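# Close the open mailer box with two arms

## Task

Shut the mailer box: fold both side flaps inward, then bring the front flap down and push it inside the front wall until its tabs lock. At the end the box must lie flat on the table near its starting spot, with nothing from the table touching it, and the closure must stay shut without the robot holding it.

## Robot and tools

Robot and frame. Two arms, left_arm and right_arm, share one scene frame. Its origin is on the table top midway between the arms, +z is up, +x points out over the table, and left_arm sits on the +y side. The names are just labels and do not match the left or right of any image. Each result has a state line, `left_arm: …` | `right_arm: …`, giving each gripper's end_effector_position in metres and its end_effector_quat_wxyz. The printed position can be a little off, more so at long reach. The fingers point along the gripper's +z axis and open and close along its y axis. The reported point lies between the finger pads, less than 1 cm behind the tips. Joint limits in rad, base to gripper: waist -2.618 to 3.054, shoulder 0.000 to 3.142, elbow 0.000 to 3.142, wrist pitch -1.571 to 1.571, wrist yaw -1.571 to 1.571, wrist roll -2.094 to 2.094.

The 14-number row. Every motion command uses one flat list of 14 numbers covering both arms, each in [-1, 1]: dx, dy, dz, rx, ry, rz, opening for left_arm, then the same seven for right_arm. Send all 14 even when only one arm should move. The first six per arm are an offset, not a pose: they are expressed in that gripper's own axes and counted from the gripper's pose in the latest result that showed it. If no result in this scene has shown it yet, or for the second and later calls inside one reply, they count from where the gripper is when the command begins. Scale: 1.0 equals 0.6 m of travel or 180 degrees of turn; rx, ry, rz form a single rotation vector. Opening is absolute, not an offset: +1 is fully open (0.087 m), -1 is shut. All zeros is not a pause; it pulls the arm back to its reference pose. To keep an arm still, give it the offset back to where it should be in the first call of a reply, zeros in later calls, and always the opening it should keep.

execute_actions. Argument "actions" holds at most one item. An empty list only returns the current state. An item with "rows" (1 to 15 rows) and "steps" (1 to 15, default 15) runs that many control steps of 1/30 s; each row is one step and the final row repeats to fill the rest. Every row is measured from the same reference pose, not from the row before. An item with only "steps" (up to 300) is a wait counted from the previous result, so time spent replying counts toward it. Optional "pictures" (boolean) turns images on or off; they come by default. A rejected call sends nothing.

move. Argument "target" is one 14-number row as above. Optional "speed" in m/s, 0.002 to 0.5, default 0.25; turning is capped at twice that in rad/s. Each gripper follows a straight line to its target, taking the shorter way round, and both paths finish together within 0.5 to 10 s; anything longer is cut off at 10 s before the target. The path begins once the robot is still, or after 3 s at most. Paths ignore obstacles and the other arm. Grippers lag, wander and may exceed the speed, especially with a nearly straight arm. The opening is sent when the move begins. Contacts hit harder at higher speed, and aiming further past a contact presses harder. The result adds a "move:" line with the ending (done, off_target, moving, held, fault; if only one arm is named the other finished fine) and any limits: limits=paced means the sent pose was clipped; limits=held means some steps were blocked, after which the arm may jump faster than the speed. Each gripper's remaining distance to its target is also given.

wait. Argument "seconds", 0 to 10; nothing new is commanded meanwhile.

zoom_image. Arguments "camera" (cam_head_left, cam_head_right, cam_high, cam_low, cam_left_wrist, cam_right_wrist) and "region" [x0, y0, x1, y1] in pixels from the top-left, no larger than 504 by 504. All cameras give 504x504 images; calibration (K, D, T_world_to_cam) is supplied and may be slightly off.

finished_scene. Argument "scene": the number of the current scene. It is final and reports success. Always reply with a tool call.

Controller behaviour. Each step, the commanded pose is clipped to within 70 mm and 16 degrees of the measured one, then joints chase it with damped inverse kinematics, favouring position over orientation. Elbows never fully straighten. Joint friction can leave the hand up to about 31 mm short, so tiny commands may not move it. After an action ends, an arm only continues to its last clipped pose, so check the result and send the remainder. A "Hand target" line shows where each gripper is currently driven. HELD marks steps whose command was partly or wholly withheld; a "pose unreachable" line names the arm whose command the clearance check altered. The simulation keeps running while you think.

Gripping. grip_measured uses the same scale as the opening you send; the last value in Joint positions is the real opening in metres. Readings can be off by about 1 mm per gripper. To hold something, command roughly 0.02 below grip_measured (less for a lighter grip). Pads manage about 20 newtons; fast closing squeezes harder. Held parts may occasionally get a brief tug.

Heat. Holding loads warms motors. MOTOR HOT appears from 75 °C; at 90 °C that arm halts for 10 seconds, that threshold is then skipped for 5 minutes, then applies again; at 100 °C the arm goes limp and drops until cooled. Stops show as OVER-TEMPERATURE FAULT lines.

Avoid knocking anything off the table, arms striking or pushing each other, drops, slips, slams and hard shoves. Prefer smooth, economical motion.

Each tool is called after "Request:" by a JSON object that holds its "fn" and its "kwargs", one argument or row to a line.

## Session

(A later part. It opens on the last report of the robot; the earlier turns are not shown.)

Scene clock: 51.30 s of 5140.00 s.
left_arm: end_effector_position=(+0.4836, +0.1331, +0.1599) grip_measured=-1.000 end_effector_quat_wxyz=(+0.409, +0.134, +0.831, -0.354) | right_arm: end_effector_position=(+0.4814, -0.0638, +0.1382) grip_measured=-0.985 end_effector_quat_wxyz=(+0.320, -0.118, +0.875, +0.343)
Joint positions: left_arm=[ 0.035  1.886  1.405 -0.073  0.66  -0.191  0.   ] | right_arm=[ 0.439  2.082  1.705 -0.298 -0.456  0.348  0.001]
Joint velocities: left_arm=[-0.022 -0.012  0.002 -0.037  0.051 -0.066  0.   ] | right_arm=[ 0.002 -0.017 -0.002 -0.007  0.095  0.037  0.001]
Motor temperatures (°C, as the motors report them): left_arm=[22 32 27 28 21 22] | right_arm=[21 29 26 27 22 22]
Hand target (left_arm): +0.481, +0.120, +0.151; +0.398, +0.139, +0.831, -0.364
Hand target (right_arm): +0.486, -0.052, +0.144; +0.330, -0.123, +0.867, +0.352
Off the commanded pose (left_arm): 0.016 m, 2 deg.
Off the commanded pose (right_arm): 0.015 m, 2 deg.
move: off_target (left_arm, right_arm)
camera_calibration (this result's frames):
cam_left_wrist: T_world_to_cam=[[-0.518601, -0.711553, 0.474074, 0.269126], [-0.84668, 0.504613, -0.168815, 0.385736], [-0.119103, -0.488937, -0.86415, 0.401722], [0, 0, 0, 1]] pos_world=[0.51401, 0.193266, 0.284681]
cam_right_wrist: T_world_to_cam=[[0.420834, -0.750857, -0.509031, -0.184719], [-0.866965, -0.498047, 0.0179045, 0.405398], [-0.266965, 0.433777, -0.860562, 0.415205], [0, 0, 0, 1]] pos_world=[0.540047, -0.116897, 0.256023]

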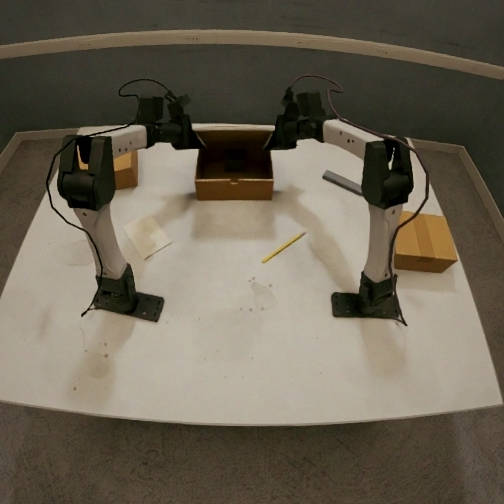

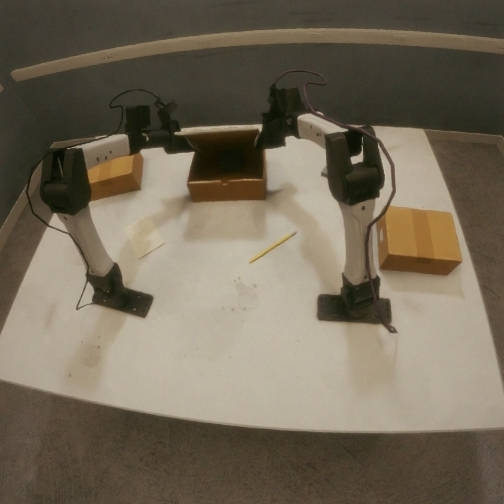

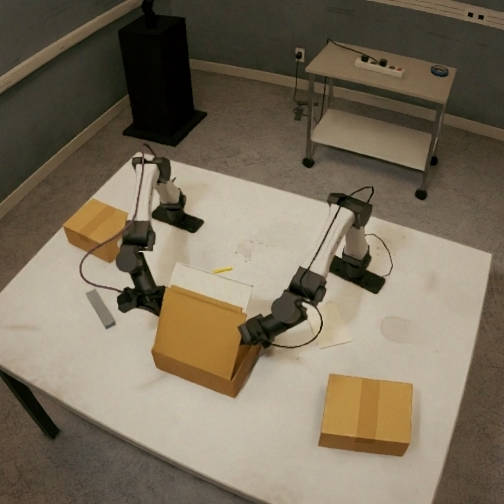

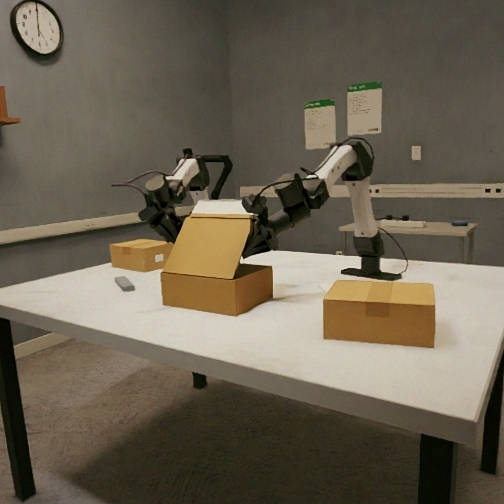

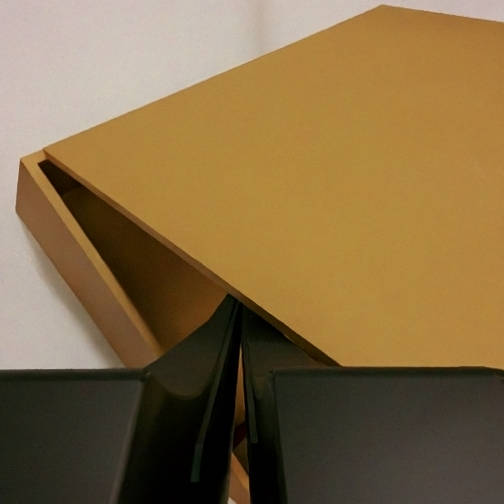

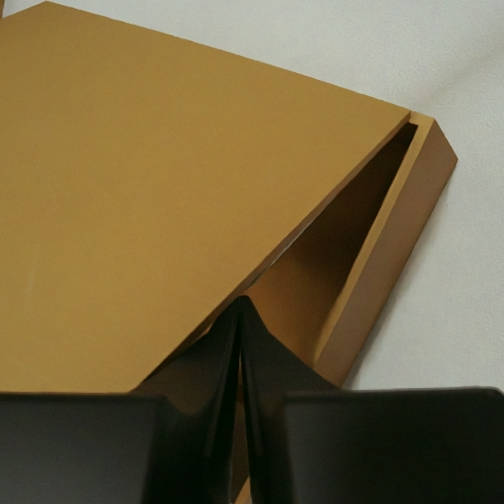

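Request:
{"fn": "move", "kwargs": {
  "target": [0,0,0,0,0,0,-1,0,-0.1,-0.2,0.28,0,0,-1]
}}

Scene clock: 55.97 s of 5140.00 s.
left_arm: end_effector_position=(+0.4838, +0.1332, +0.1600) grip_measured=-1.000 end_effector_quat_wxyz=(+0.409, +0.133, +0.831, -0.354) | right_arm: end_effector_position=(+0.4475, -0.1922, +0.1659) grip_measured=-0.985 end_effector_quat_wxyz=(+0.329, +0.025, +0.942, -0.064)
Joint positions: left_arm=[ 0.035  1.886  1.405 -0.072  0.659 -0.193  0.   ] | right_arm=[ 0.526  1.966  1.86  -0.906  0.419  0.412  0.001]
Joint velocities: left_arm=[-0.017 -0.012 -0.002 -0.007  0.007  0.037  0.   ] | right_arm=[ 0.022 -0.007  0.012 -0.022  0.051  0.051 -0.001]
Motor temperatures (°C, as the motors report them): left_arm=[22 33 28 28 21 22] | right_arm=[21 30 27 27 22 22]
Hand target (left_arm): +0.484, +0.133, +0.160; +0.409, +0.134, +0.831, -0.354
Hand target (right_arm): +0.448, -0.189, +0.173; +0.335, +0.028, +0.940, -0.063
Off the commanded pose (left_arm): 0.000 m, 0 deg.
Off the commanded pose (right_arm): 0.009 m, 1 deg.
move: done
camera_calibration (this result's frames):
cam_left_wrist: T_world_to_cam=[[-0.516652, -0.712412, 0.474911, 0.268321], [-0.847937, 0.502598, -0.168519, 0.386724], [-0.118634, -0.48976, -0.863748, 0.40168], [0, 0, 0, 1]] pos_world=[0.514199, 0.193515, 0.284692]
cam_right_wrist: T_world_to_cam=[[-0.0973582, -0.987522, 0.123782, -0.171353], [-0.975404, 0.119389, 0.185294, 0.450996], [-0.19776, -0.102698, -0.974856, 0.370574], [0, 0, 0, 1]] pos_world=[0.496505, -0.185001, 0.2989]

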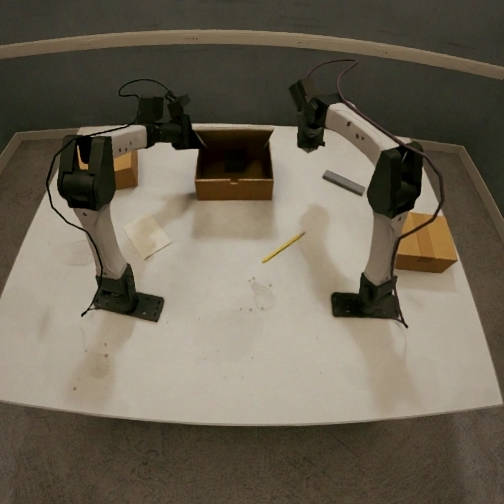

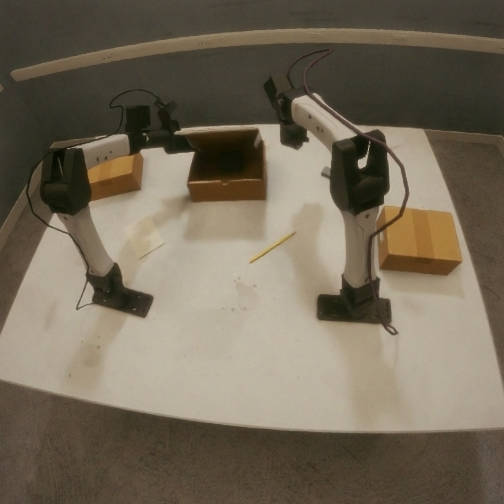

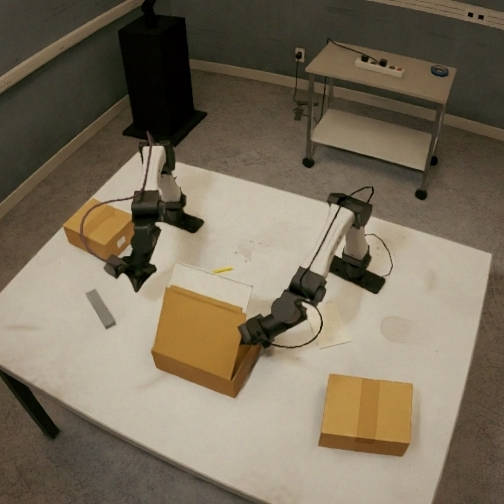

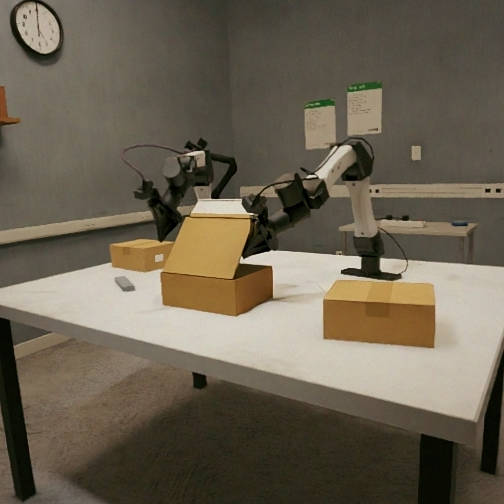

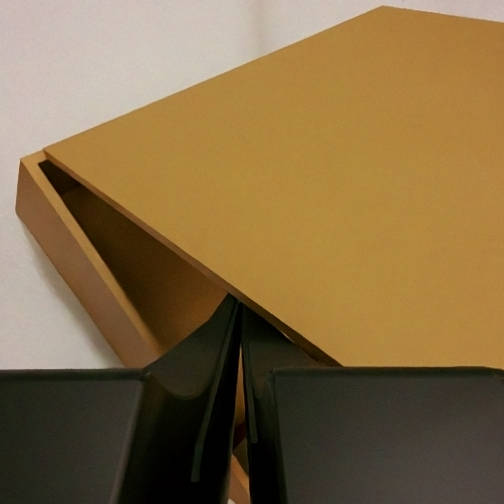

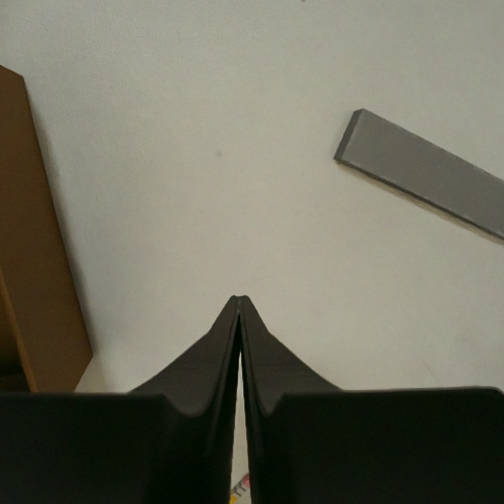

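Request:
{"fn": "move", "kwargs": {
  "target": [0,0,0,0,0,0,-1,-0.121,0,-0.286,-0.044,-0.036,0,1]
}}

Request:
{"fn": "move", "kwargs": {
  "target": [0,0,0,0,0,0,-1,0,0.3,0,0,0,0,1]
}}

Scene clock: 60.37 s of 5140.00 s.
left_arm: end_effector_position=(+0.4838, +0.1332, +0.1600) grip_measured=-1.000 end_effector_quat_wxyz=(+0.409, +0.133, +0.831, -0.354) | right_arm: end_effector_position=(+0.4004, -0.1713, +0.3419) grip_measured=+1.000 end_effector_quat_wxyz=(+0.397, +0.001, +0.918, +0.000)
Joint positions: left_arm=[ 0.035  1.886  1.405 -0.072  0.659 -0.193  0.   ] | right_arm=[ 0.612  2.103  2.822 -1.559  0.402  0.413  0.087]
Joint velocities: left_arm=[-0.012  0.007 -0.002 -0.051  0.007 -0.051  0.   ] | right_arm=[ 0.007  0.012 -0.012 -0.051 -0.081 -0.007  0.   ]
Motor temperatures (°C, as the motors report them): left_arm=[22 33 28 29 21 22] | right_arm=[21 30 27 27 22 22]
Hand target (left_arm): +0.484, +0.133, +0.160; +0.409, +0.133, +0.831, -0.354
Hand target (right_arm): +0.397, -0.169, +0.344; +0.397, -0.004, +0.918, +0.004
Off the commanded pose (left_arm): 0.000 m, 0 deg.
Off the commanded pose (right_arm): 0.004 m, 2 deg.
joint sent to its limit (right arm) — the command would take joint 4 (wrist pitch) past its lower limit, so that joint was sent only as far as its limit.
move: done
camera_calibration (this result's frames):
cam_left_wrist: T_world_to_cam=[[-0.516652, -0.712412, 0.474911, 0.268321], [-0.847937, 0.502598, -0.168519, 0.386724], [-0.118634, -0.48976, -0.863748, 0.40168], [0, 0, 0, 1]] pos_world=[0.514199, 0.193515, 0.284692]
cam_right_wrist: T_world_to_cam=[[-0.0117614, -0.999787, 0.0169477, -0.176893], [-0.99866, 0.0125988, 0.0501861, 0.407134], [-0.0503889, -0.0163348, -0.998596, 0.498854], [0, 0, 0, 1]] pos_world=[0.429645, -0.173836, 0.480719]

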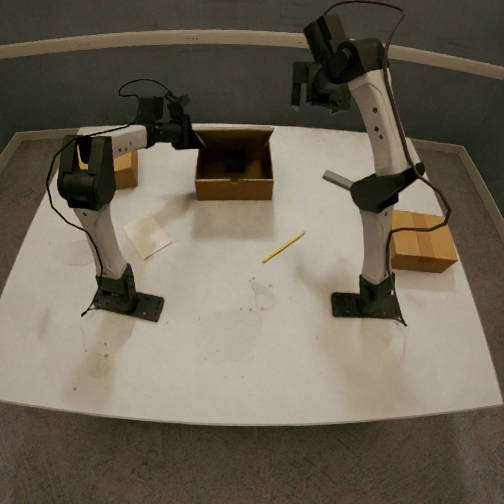

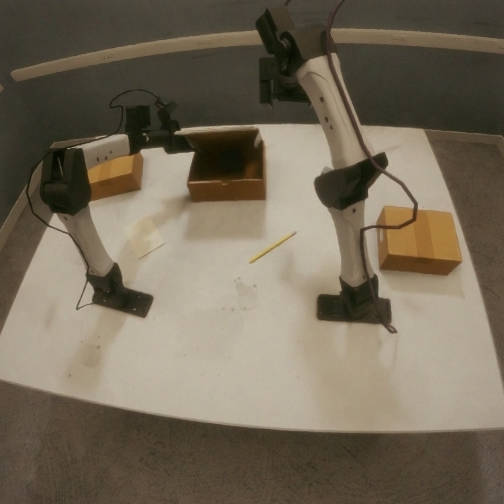

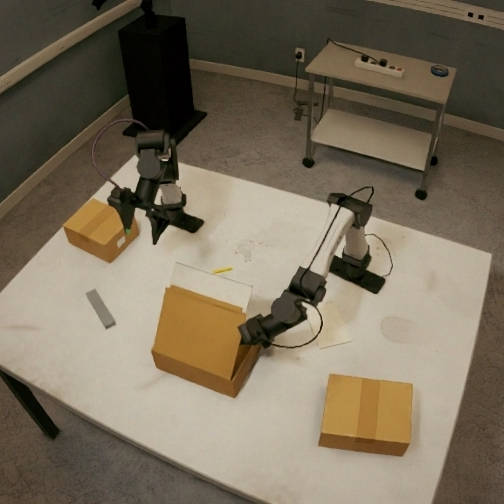

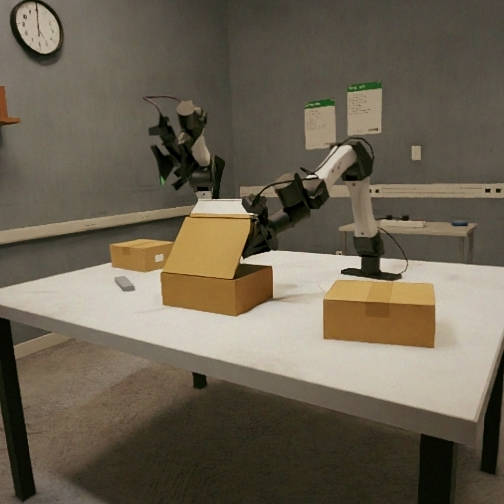

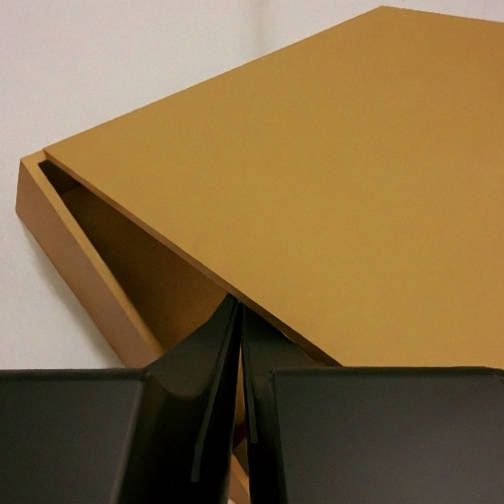

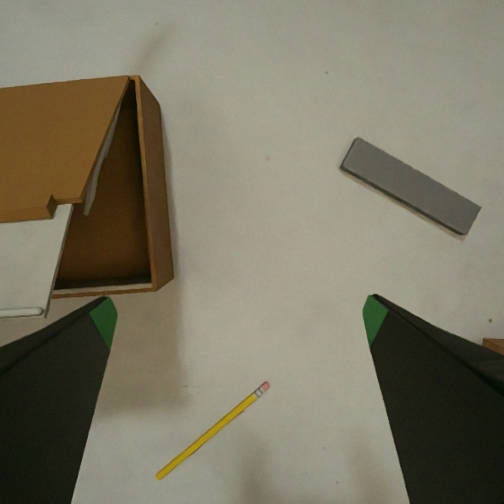

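Scene clock: 61.83 s of 5140.00 s.
left_arm: end_effector_position=(+0.4838, +0.1332, +0.1600) grip_measured=-1.000 end_effector_quat_wxyz=(+0.409, +0.133, +0.831, -0.354) | right_arm: end_effector_position=(+0.3982, +0.0057, +0.3327) grip_measured=+1.000 end_effector_quat_wxyz=(+0.500, -0.033, +0.862, +0.080)
Joint positions: left_arm=[ 0.035  1.886  1.405 -0.072  0.659 -0.193  0.   ] | right_arm=[ 0.951  2.261  2.822 -1.196  0.604  0.517  0.087]
Joint velocities: left_arm=[ 0.002 -0.007  0.017 -0.066 -0.022 -0.095  0.   ] | right_arm=[-0.012 -0.002  0.007  0.051  0.022 -0.051  0.   ]
Motor temperatures (°C, as the motors report them): left_arm=[22 34 28 29 21 22] | right_arm=[21 30 28 27 22 22]
Hand target (left_arm): +0.484, +0.133, +0.160; +0.409, +0.133, +0.831, -0.354
Hand target (right_arm): +0.403, +0.008, +0.343; +0.514, -0.023, +0.852, +0.091
Off the commanded pose (left_arm): 0.000 m, 0 deg.
Off the commanded pose (right_arm): 0.010 m, 17 deg; orientation clipped at the last step of the last action.
elbow stopped short (right arm): the move would have taken joint 3 (elbow) straighter than the controller allows; a more bent joint 3 avoids this.
move: off_target (right_arm); limits=paced
camera_calibration (this result's frames):
cam_left_wrist: T_world_to_cam=[[-0.516652, -0.712412, 0.474911, 0.268321], [-0.847937, 0.502598, -0.168519, 0.386724], [-0.118634, -0.48976, -0.863748, 0.40168], [0, 0, 0, 1]] pos_world=[0.514199, 0.193515, 0.284692]
cam_right_wrist: T_world_to_cam=[[0.121997, -0.988422, -0.0902156, -0.0175472], [-0.976617, -0.103333, -0.188522, 0.474479], [0.177017, 0.111105, -0.977916, 0.394246], [0, 0, 0, 1]] pos_world=[0.395737, -0.0121174, 0.473406]

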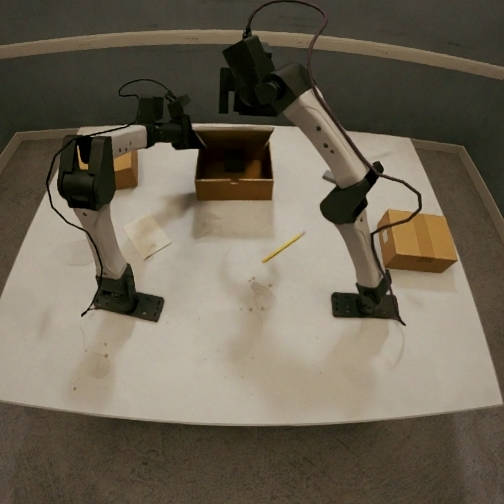

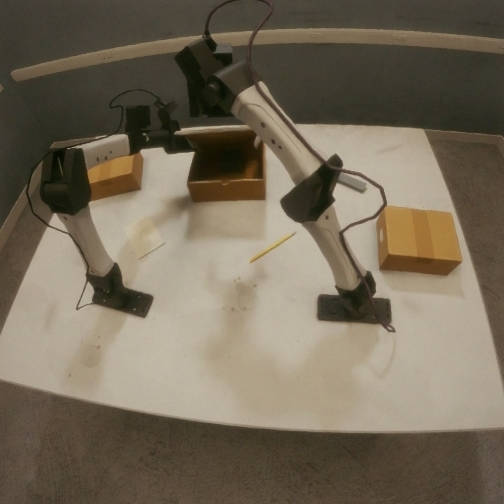

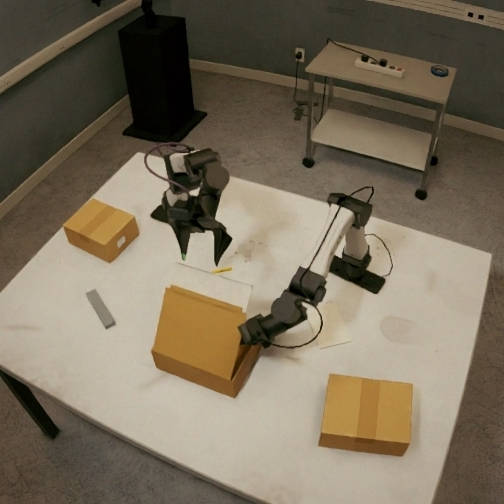

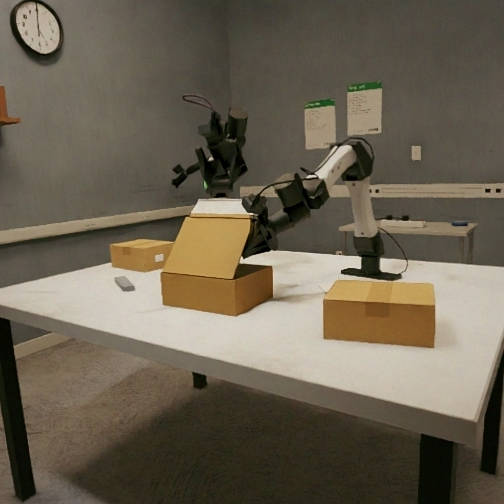

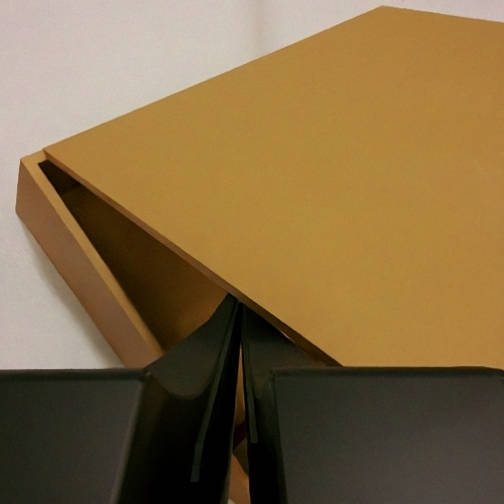

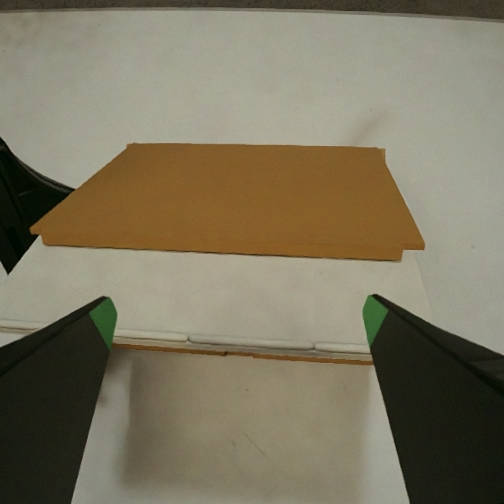

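Request:
{"fn": "move", "kwargs": {
  "target": [0,0,0,0,0,0,-1,0.19,-0.027,0.136,0,0,0,1],
  "speed": 0.08
}}

Scene clock: 66.07 s of 5140.00 s.
left_arm: end_effector_position=(+0.4829, +0.1333, +0.1590) grip_measured=-1.000 end_effector_quat_wxyz=(+0.406, +0.132, +0.832, -0.354) | right_arm: end_effector_position=(+0.4107, +0.0083, +0.1852) grip_measured=+1.000 end_effector_quat_wxyz=(+0.492, -0.036, +0.867, +0.069)
Joint positions: left_arm=[ 0.035  1.886  1.405 -0.078  0.659 -0.193  0.   ] | right_arm=[ 0.933  1.984  1.742 -0.415  0.595  0.507  0.087]
Joint velocities: left_arm=[-0.012 -0.012  0.012 -0.051  0.007  0.081  0.   ] | right_arm=[ 0.007  0.012  0.007 -0.007  0.007 -0.022  0.   ]
Motor temperatures (°C, as the motors report them): left_arm=[22 34 29 29 21 22] | right_arm=[21 31 28 28 22 22]
Hand target (left_arm): +0.484, +0.133, +0.160; +0.409, +0.133, +0.831, -0.354
Hand target (right_arm): +0.414, +0.007, +0.191; +0.499, -0.033, +0.862, +0.079
Off the commanded pose (left_arm): 0.001 m, 0 deg.
Off the commanded pose (right_arm): 0.008 m, 2 deg.
move: done
camera_calibration (this result's frames):
cam_left_wrist: T_world_to_cam=[[-0.513772, -0.712798, 0.47745, 0.266659], [-0.848939, 0.502732, -0.162979, 0.38535], [-0.123858, -0.48906, -0.863412, 0.403193], [0, 0, 0, 1]] pos_world=[0.514079, 0.193531, 0.28361]
cam_right_wrist: T_world_to_cam=[[0.115496, -0.990862, -0.0696701, -0.0308912], [-0.980123, -0.102293, -0.169983, 0.457082], [0.161303, 0.0879177, -0.982981, 0.255088], [0, 0, 0, 1]] pos_world=[0.410418, -0.00627958, 0.326291]

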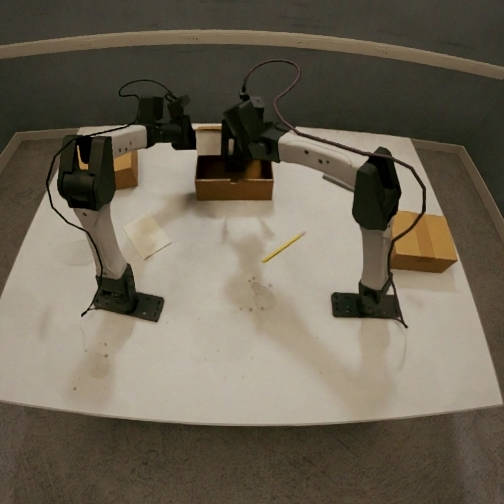

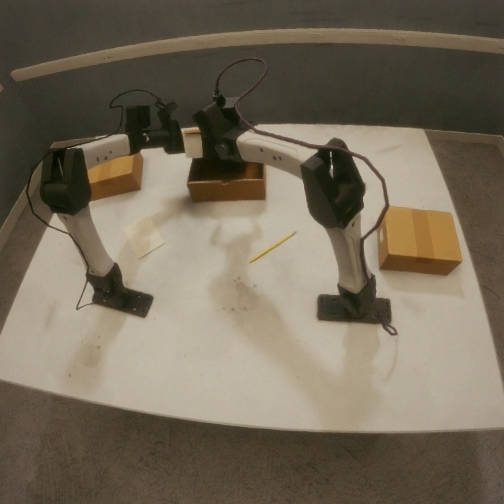

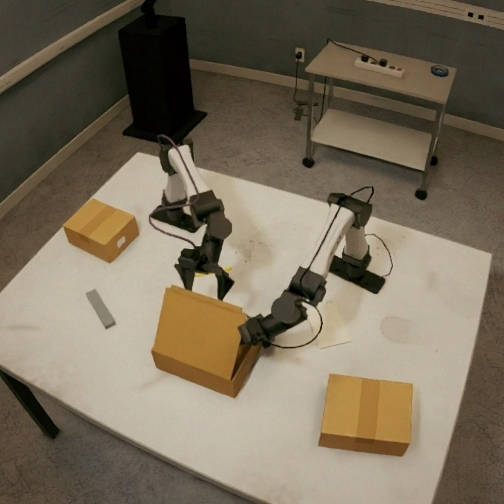

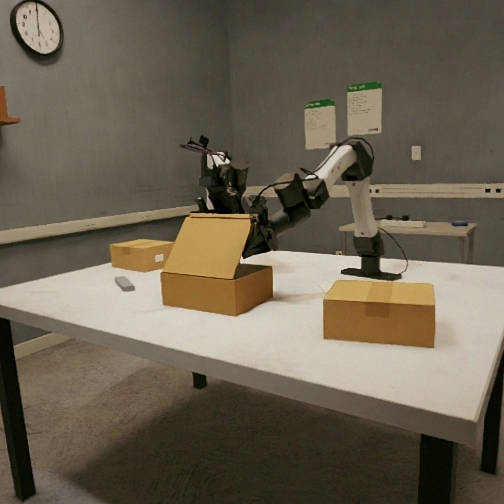

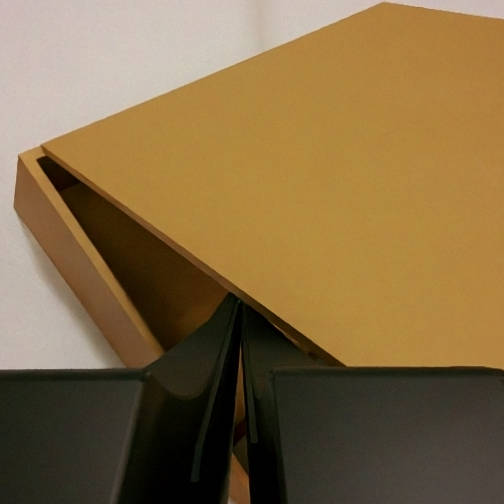

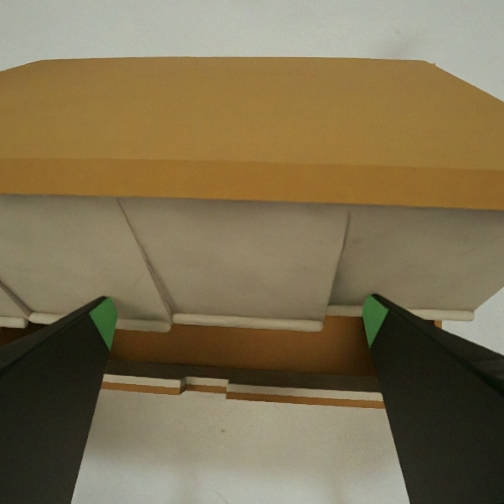

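Request:
{"fn": "move", "kwargs": {
  "target": [-0.046,0.06,-0.102,0,0,0,-1,0,0,0,0,0,0,1]
}}

Request:
{"fn": "move", "kwargs": {
  "target": [-0.115,-0.072,-0.063,0,0,0,-1,0,0,0,0,0,0,1]
}}

Request:
{"fn": "move", "kwargs": {
  "target": [0.023,-0.14,0.118,0,0,0,-1,0,0,0,0,0,0,1]
}}

Scene clock: 71.03 s of 5140.00 s.
left_arm: end_effector_position=(+0.4844, +0.2058, +0.1874) grip_measured=-1.000 end_effector_quat_wxyz=(+0.414, +0.131, +0.831, -0.349) | right_arm: end_effector_position=(+0.4107, +0.0083, +0.1852) grip_measured=+1.000 end_effector_quat_wxyz=(+0.492, -0.036, +0.867, +0.069)
Joint positions: left_arm=[ 0.21   1.858  1.496 -0.269  0.793 -0.065  0.   ] | right_arm=[ 0.933  1.984  1.742 -0.415  0.595  0.507  0.087]
Joint velocities: left_arm=[ 0.002  0.012 -0.012 -0.022  0.051 -0.007  0.   ] | right_arm=[ 0.007 -0.012  0.002  0.007 -0.051 -0.066  0.   ]
Motor temperatures (°C, as the motors report them): left_arm=[22 35 29 29 21 22] | right_arm=[21 32 28 28 22 22]
Hand target (left_arm): +0.482, +0.204, +0.188; +0.407, +0.132, +0.833, -0.352
Hand target (right_arm): +0.411, +0.008, +0.185; +0.492, -0.036, +0.867, +0.069
Off the commanded pose (left_arm): 0.003 m, 1 deg.
Off the commanded pose (right_arm): 0.000 m, 0 deg.
After step 90, 0.87 s passed at rest.
move: done
camera_calibration (this result's frames):
cam_left_wrist: T_world_to_cam=[[-0.513416, -0.719781, 0.467246, 0.308713], [-0.851574, 0.494567, -0.173852, 0.359752], [-0.105949, -0.487153, -0.866866, 0.45496], [0, 0, 0, 1]] pos_world=[0.513057, 0.265919, 0.312688]
cam_right_wrist: T_world_to_cam=[[0.115708, -0.990841, -0.0696079, -0.0309565], [-0.980053, -0.102486, -0.170274, 0.457165], [0.161581, 0.0879215, -0.982935, 0.255015], [0, 0, 0, 1]] pos_world=[0.410422, -0.00624118, 0.326351]

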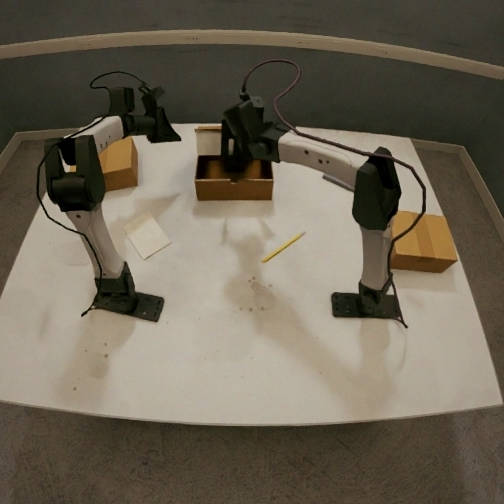

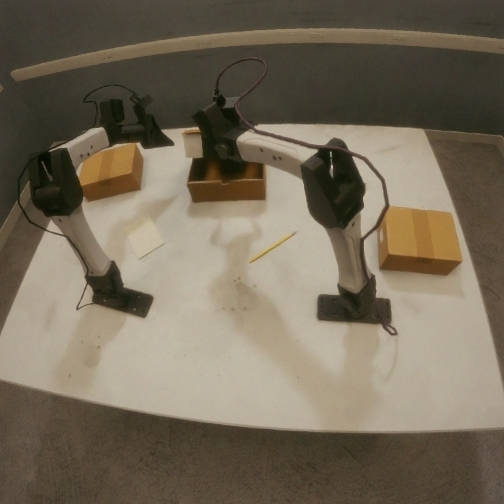

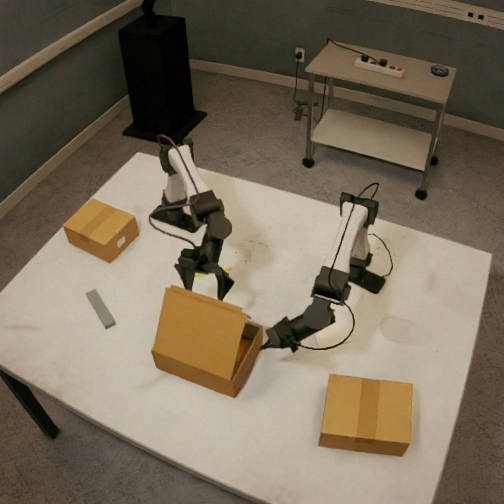

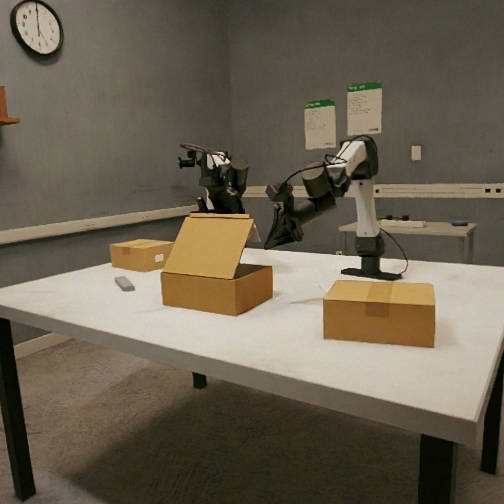

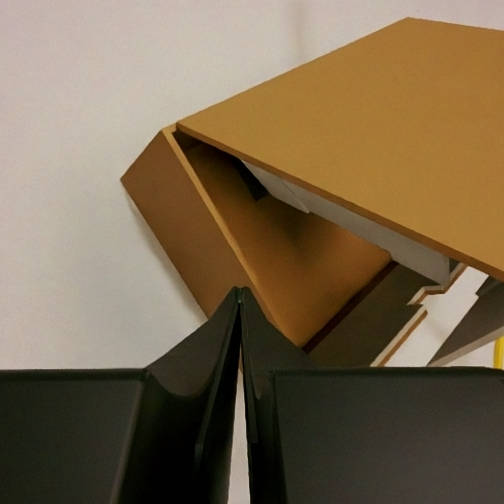

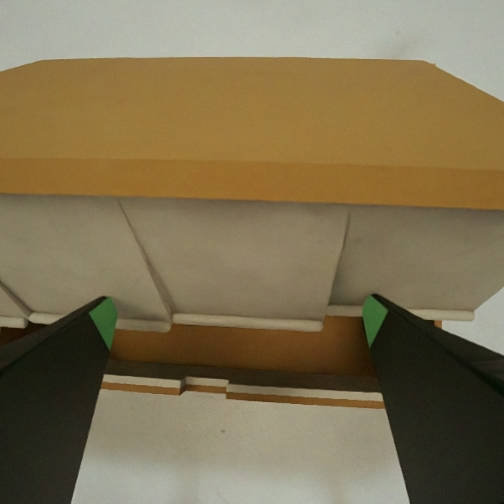

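Scene clock: 72.20 s of 5140.00 s.
left_arm: end_effector_position=(+0.4825, +0.2055, +0.2853) grip_measured=-1.000 end_effector_quat_wxyz=(+0.428, +0.135, +0.823, -0.347) | right_arm: end_effector_position=(+0.4107, +0.0083, +0.1852) grip_measured=+1.000 end_effector_quat_wxyz=(+0.492, -0.036, +0.867, +0.069)
Joint positions: left_arm=[ 0.21   1.852  1.859 -0.6    0.793 -0.071  0.   ] | right_arm=[ 0.933  1.984  1.742 -0.415  0.595  0.507  0.087]
Joint velocities: left_arm=[ 0.002  0.007 -0.012 -0.095 -0.066 -0.022  0.   ] | right_arm=[-0.002 -0.002  0.007  0.007 -0.007  0.022  0.   ]
Motor temperatures (°C, as the motors report them): left_arm=[22 35 29 29 21 22] | right_arm=[21 32 28 28 22 22]
Hand target (left_arm): +0.484, +0.206, +0.277; +0.414, +0.131, +0.830, -0.349
Hand target (right_arm): +0.411, +0.008, +0.185; +0.492, -0.036, +0.867, +0.069
Off the commanded pose (left_arm): 0.008 m, 2 deg.
Off the commanded pose (right_arm): 0.000 m, 0 deg.
move: done
camera_calibration (this result's frames):
cam_left_wrist: T_world_to_cam=[[-0.526876, -0.720087, 0.451526, 0.272861], [-0.84654, 0.492078, -0.20305, 0.381681], [-0.0759723, -0.489218, -0.868847, 0.525995], [0, 0, 0, 1]] pos_world=[0.506834, 0.265993, 0.411306]
cam_right_wrist: T_world_to_cam=[[0.115708, -0.990841, -0.0696079, -0.0309565], [-0.980053, -0.102486, -0.170274, 0.457165], [0.161581, 0.0879215, -0.982935, 0.255015], [0, 0, 0, 1]] pos_world=[0.410422, -0.00624118, 0.326351]

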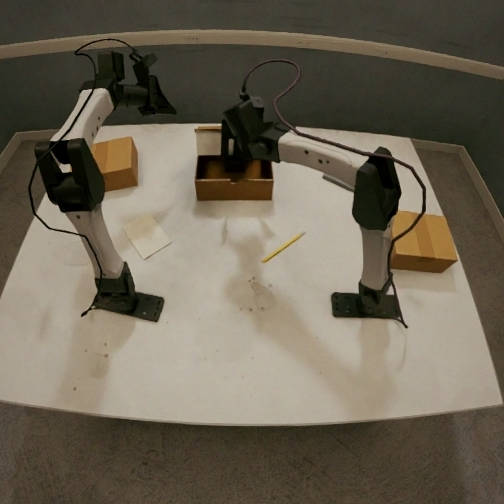

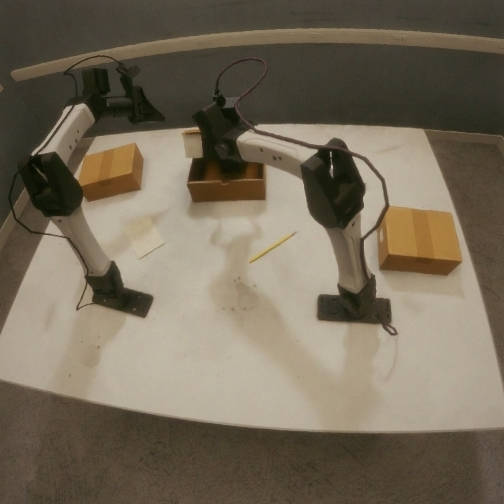

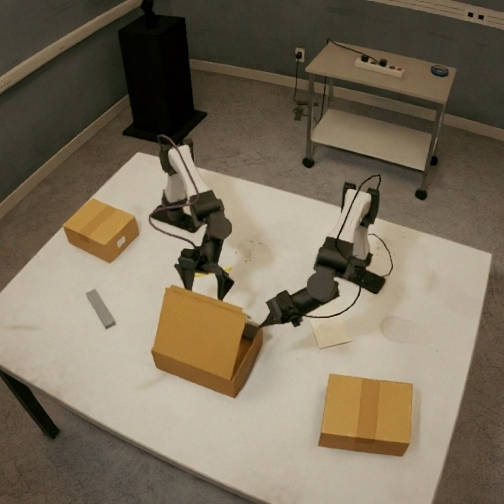

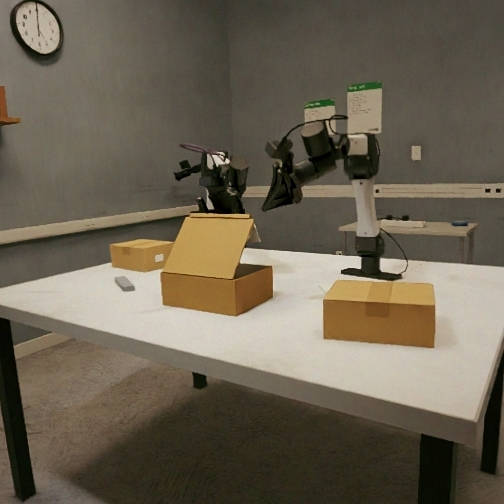

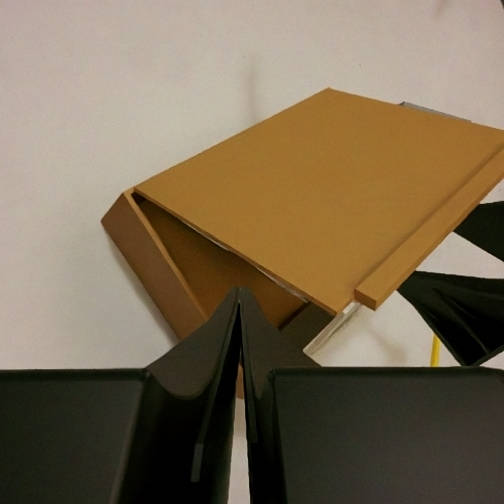

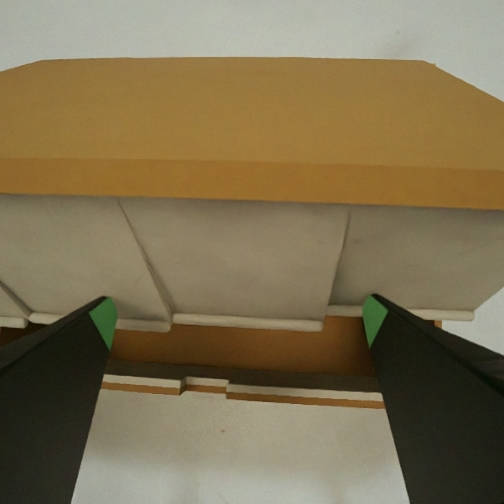

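Scene clock: 73.27 s of 5140.00 s.
left_arm: end_effector_position=(+0.4732, +0.0932, +0.2985) grip_measured=-1.000 end_effector_quat_wxyz=(+0.436, +0.143, +0.815, -0.353) | right_arm: end_effector_position=(+0.4107, +0.0083, +0.1852) grip_measured=+1.000 end_effector_quat_wxyz=(+0.492, -0.036, +0.867, +0.069)
Joint positions: left_arm=[-0.068  1.836  1.842 -0.462  0.569 -0.249  0.   ] | right_arm=[ 0.933  1.984  1.742 -0.415  0.595  0.507  0.087]
Joint velocities: left_arm=[ 0.007  0.002  0.017  0.007 -0.051  0.022  0.   ] | right_arm=[ 0.002  0.012 -0.012 -0.095  0.007  0.066  0.   ]
Motor temperatures (°C, as the motors report them): left_arm=[22 35 29 29 21 22] | right_arm=[21 32 28 28 22 22]
Hand target (left_arm): +0.475, +0.095, +0.287; +0.427, +0.134, +0.823, -0.350
Hand target (right_arm): +0.411, +0.008, +0.185; +0.492, -0.036, +0.867, +0.069
Off the commanded pose (left_arm): 0.014 m, 2 deg.
Off the commanded pose (right_arm): 0.000 m, 0 deg.
move: off_target (left_arm)
camera_calibration (this result's frames):
cam_left_wrist: T_world_to_cam=[[-0.548374, -0.707216, 0.44624, 0.191669], [-0.833869, 0.502553, -0.228259, 0.43238], [-0.062831, -0.497278, -0.865313, 0.475231], [0, 0, 0, 1]] pos_world=[0.495514, 0.154579, 0.424389]
cam_right_wrist: T_world_to_cam=[[0.115708, -0.990841, -0.0696079, -0.0309565], [-0.980053, -0.102486, -0.170274, 0.457165], [0.161581, 0.0879215, -0.982935, 0.255015], [0, 0, 0, 1]] pos_world=[0.410422, -0.00624118, 0.326351]

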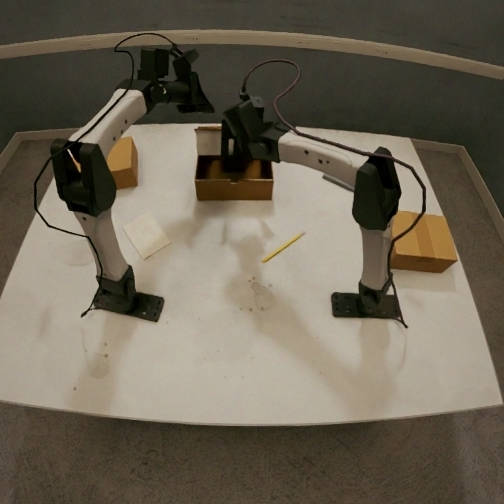

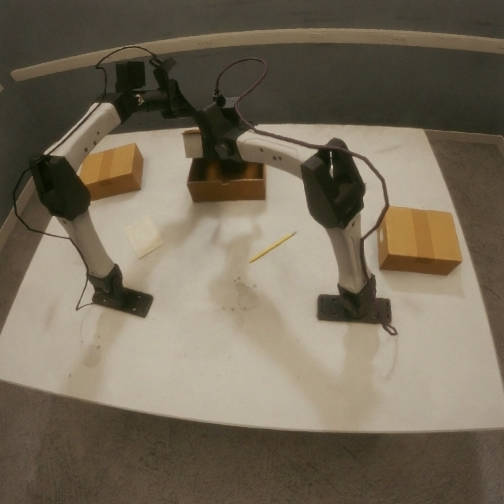

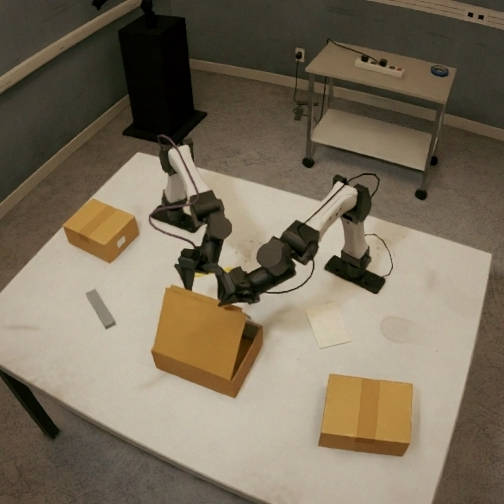

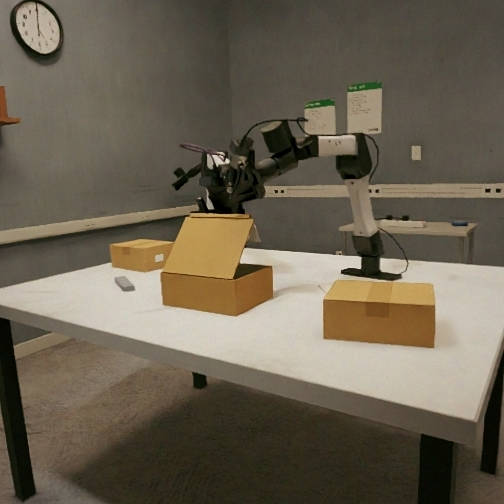

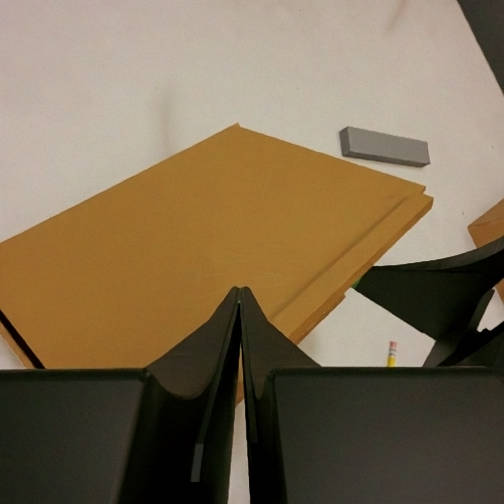

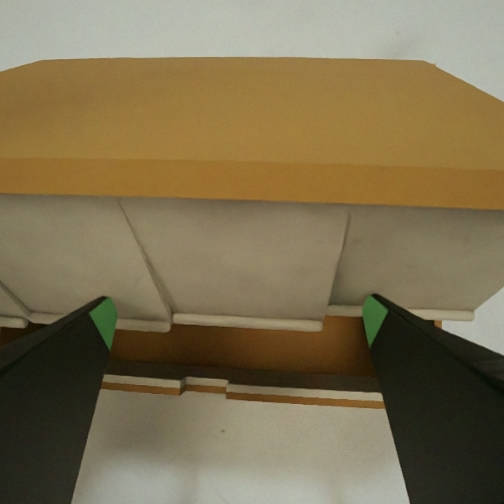

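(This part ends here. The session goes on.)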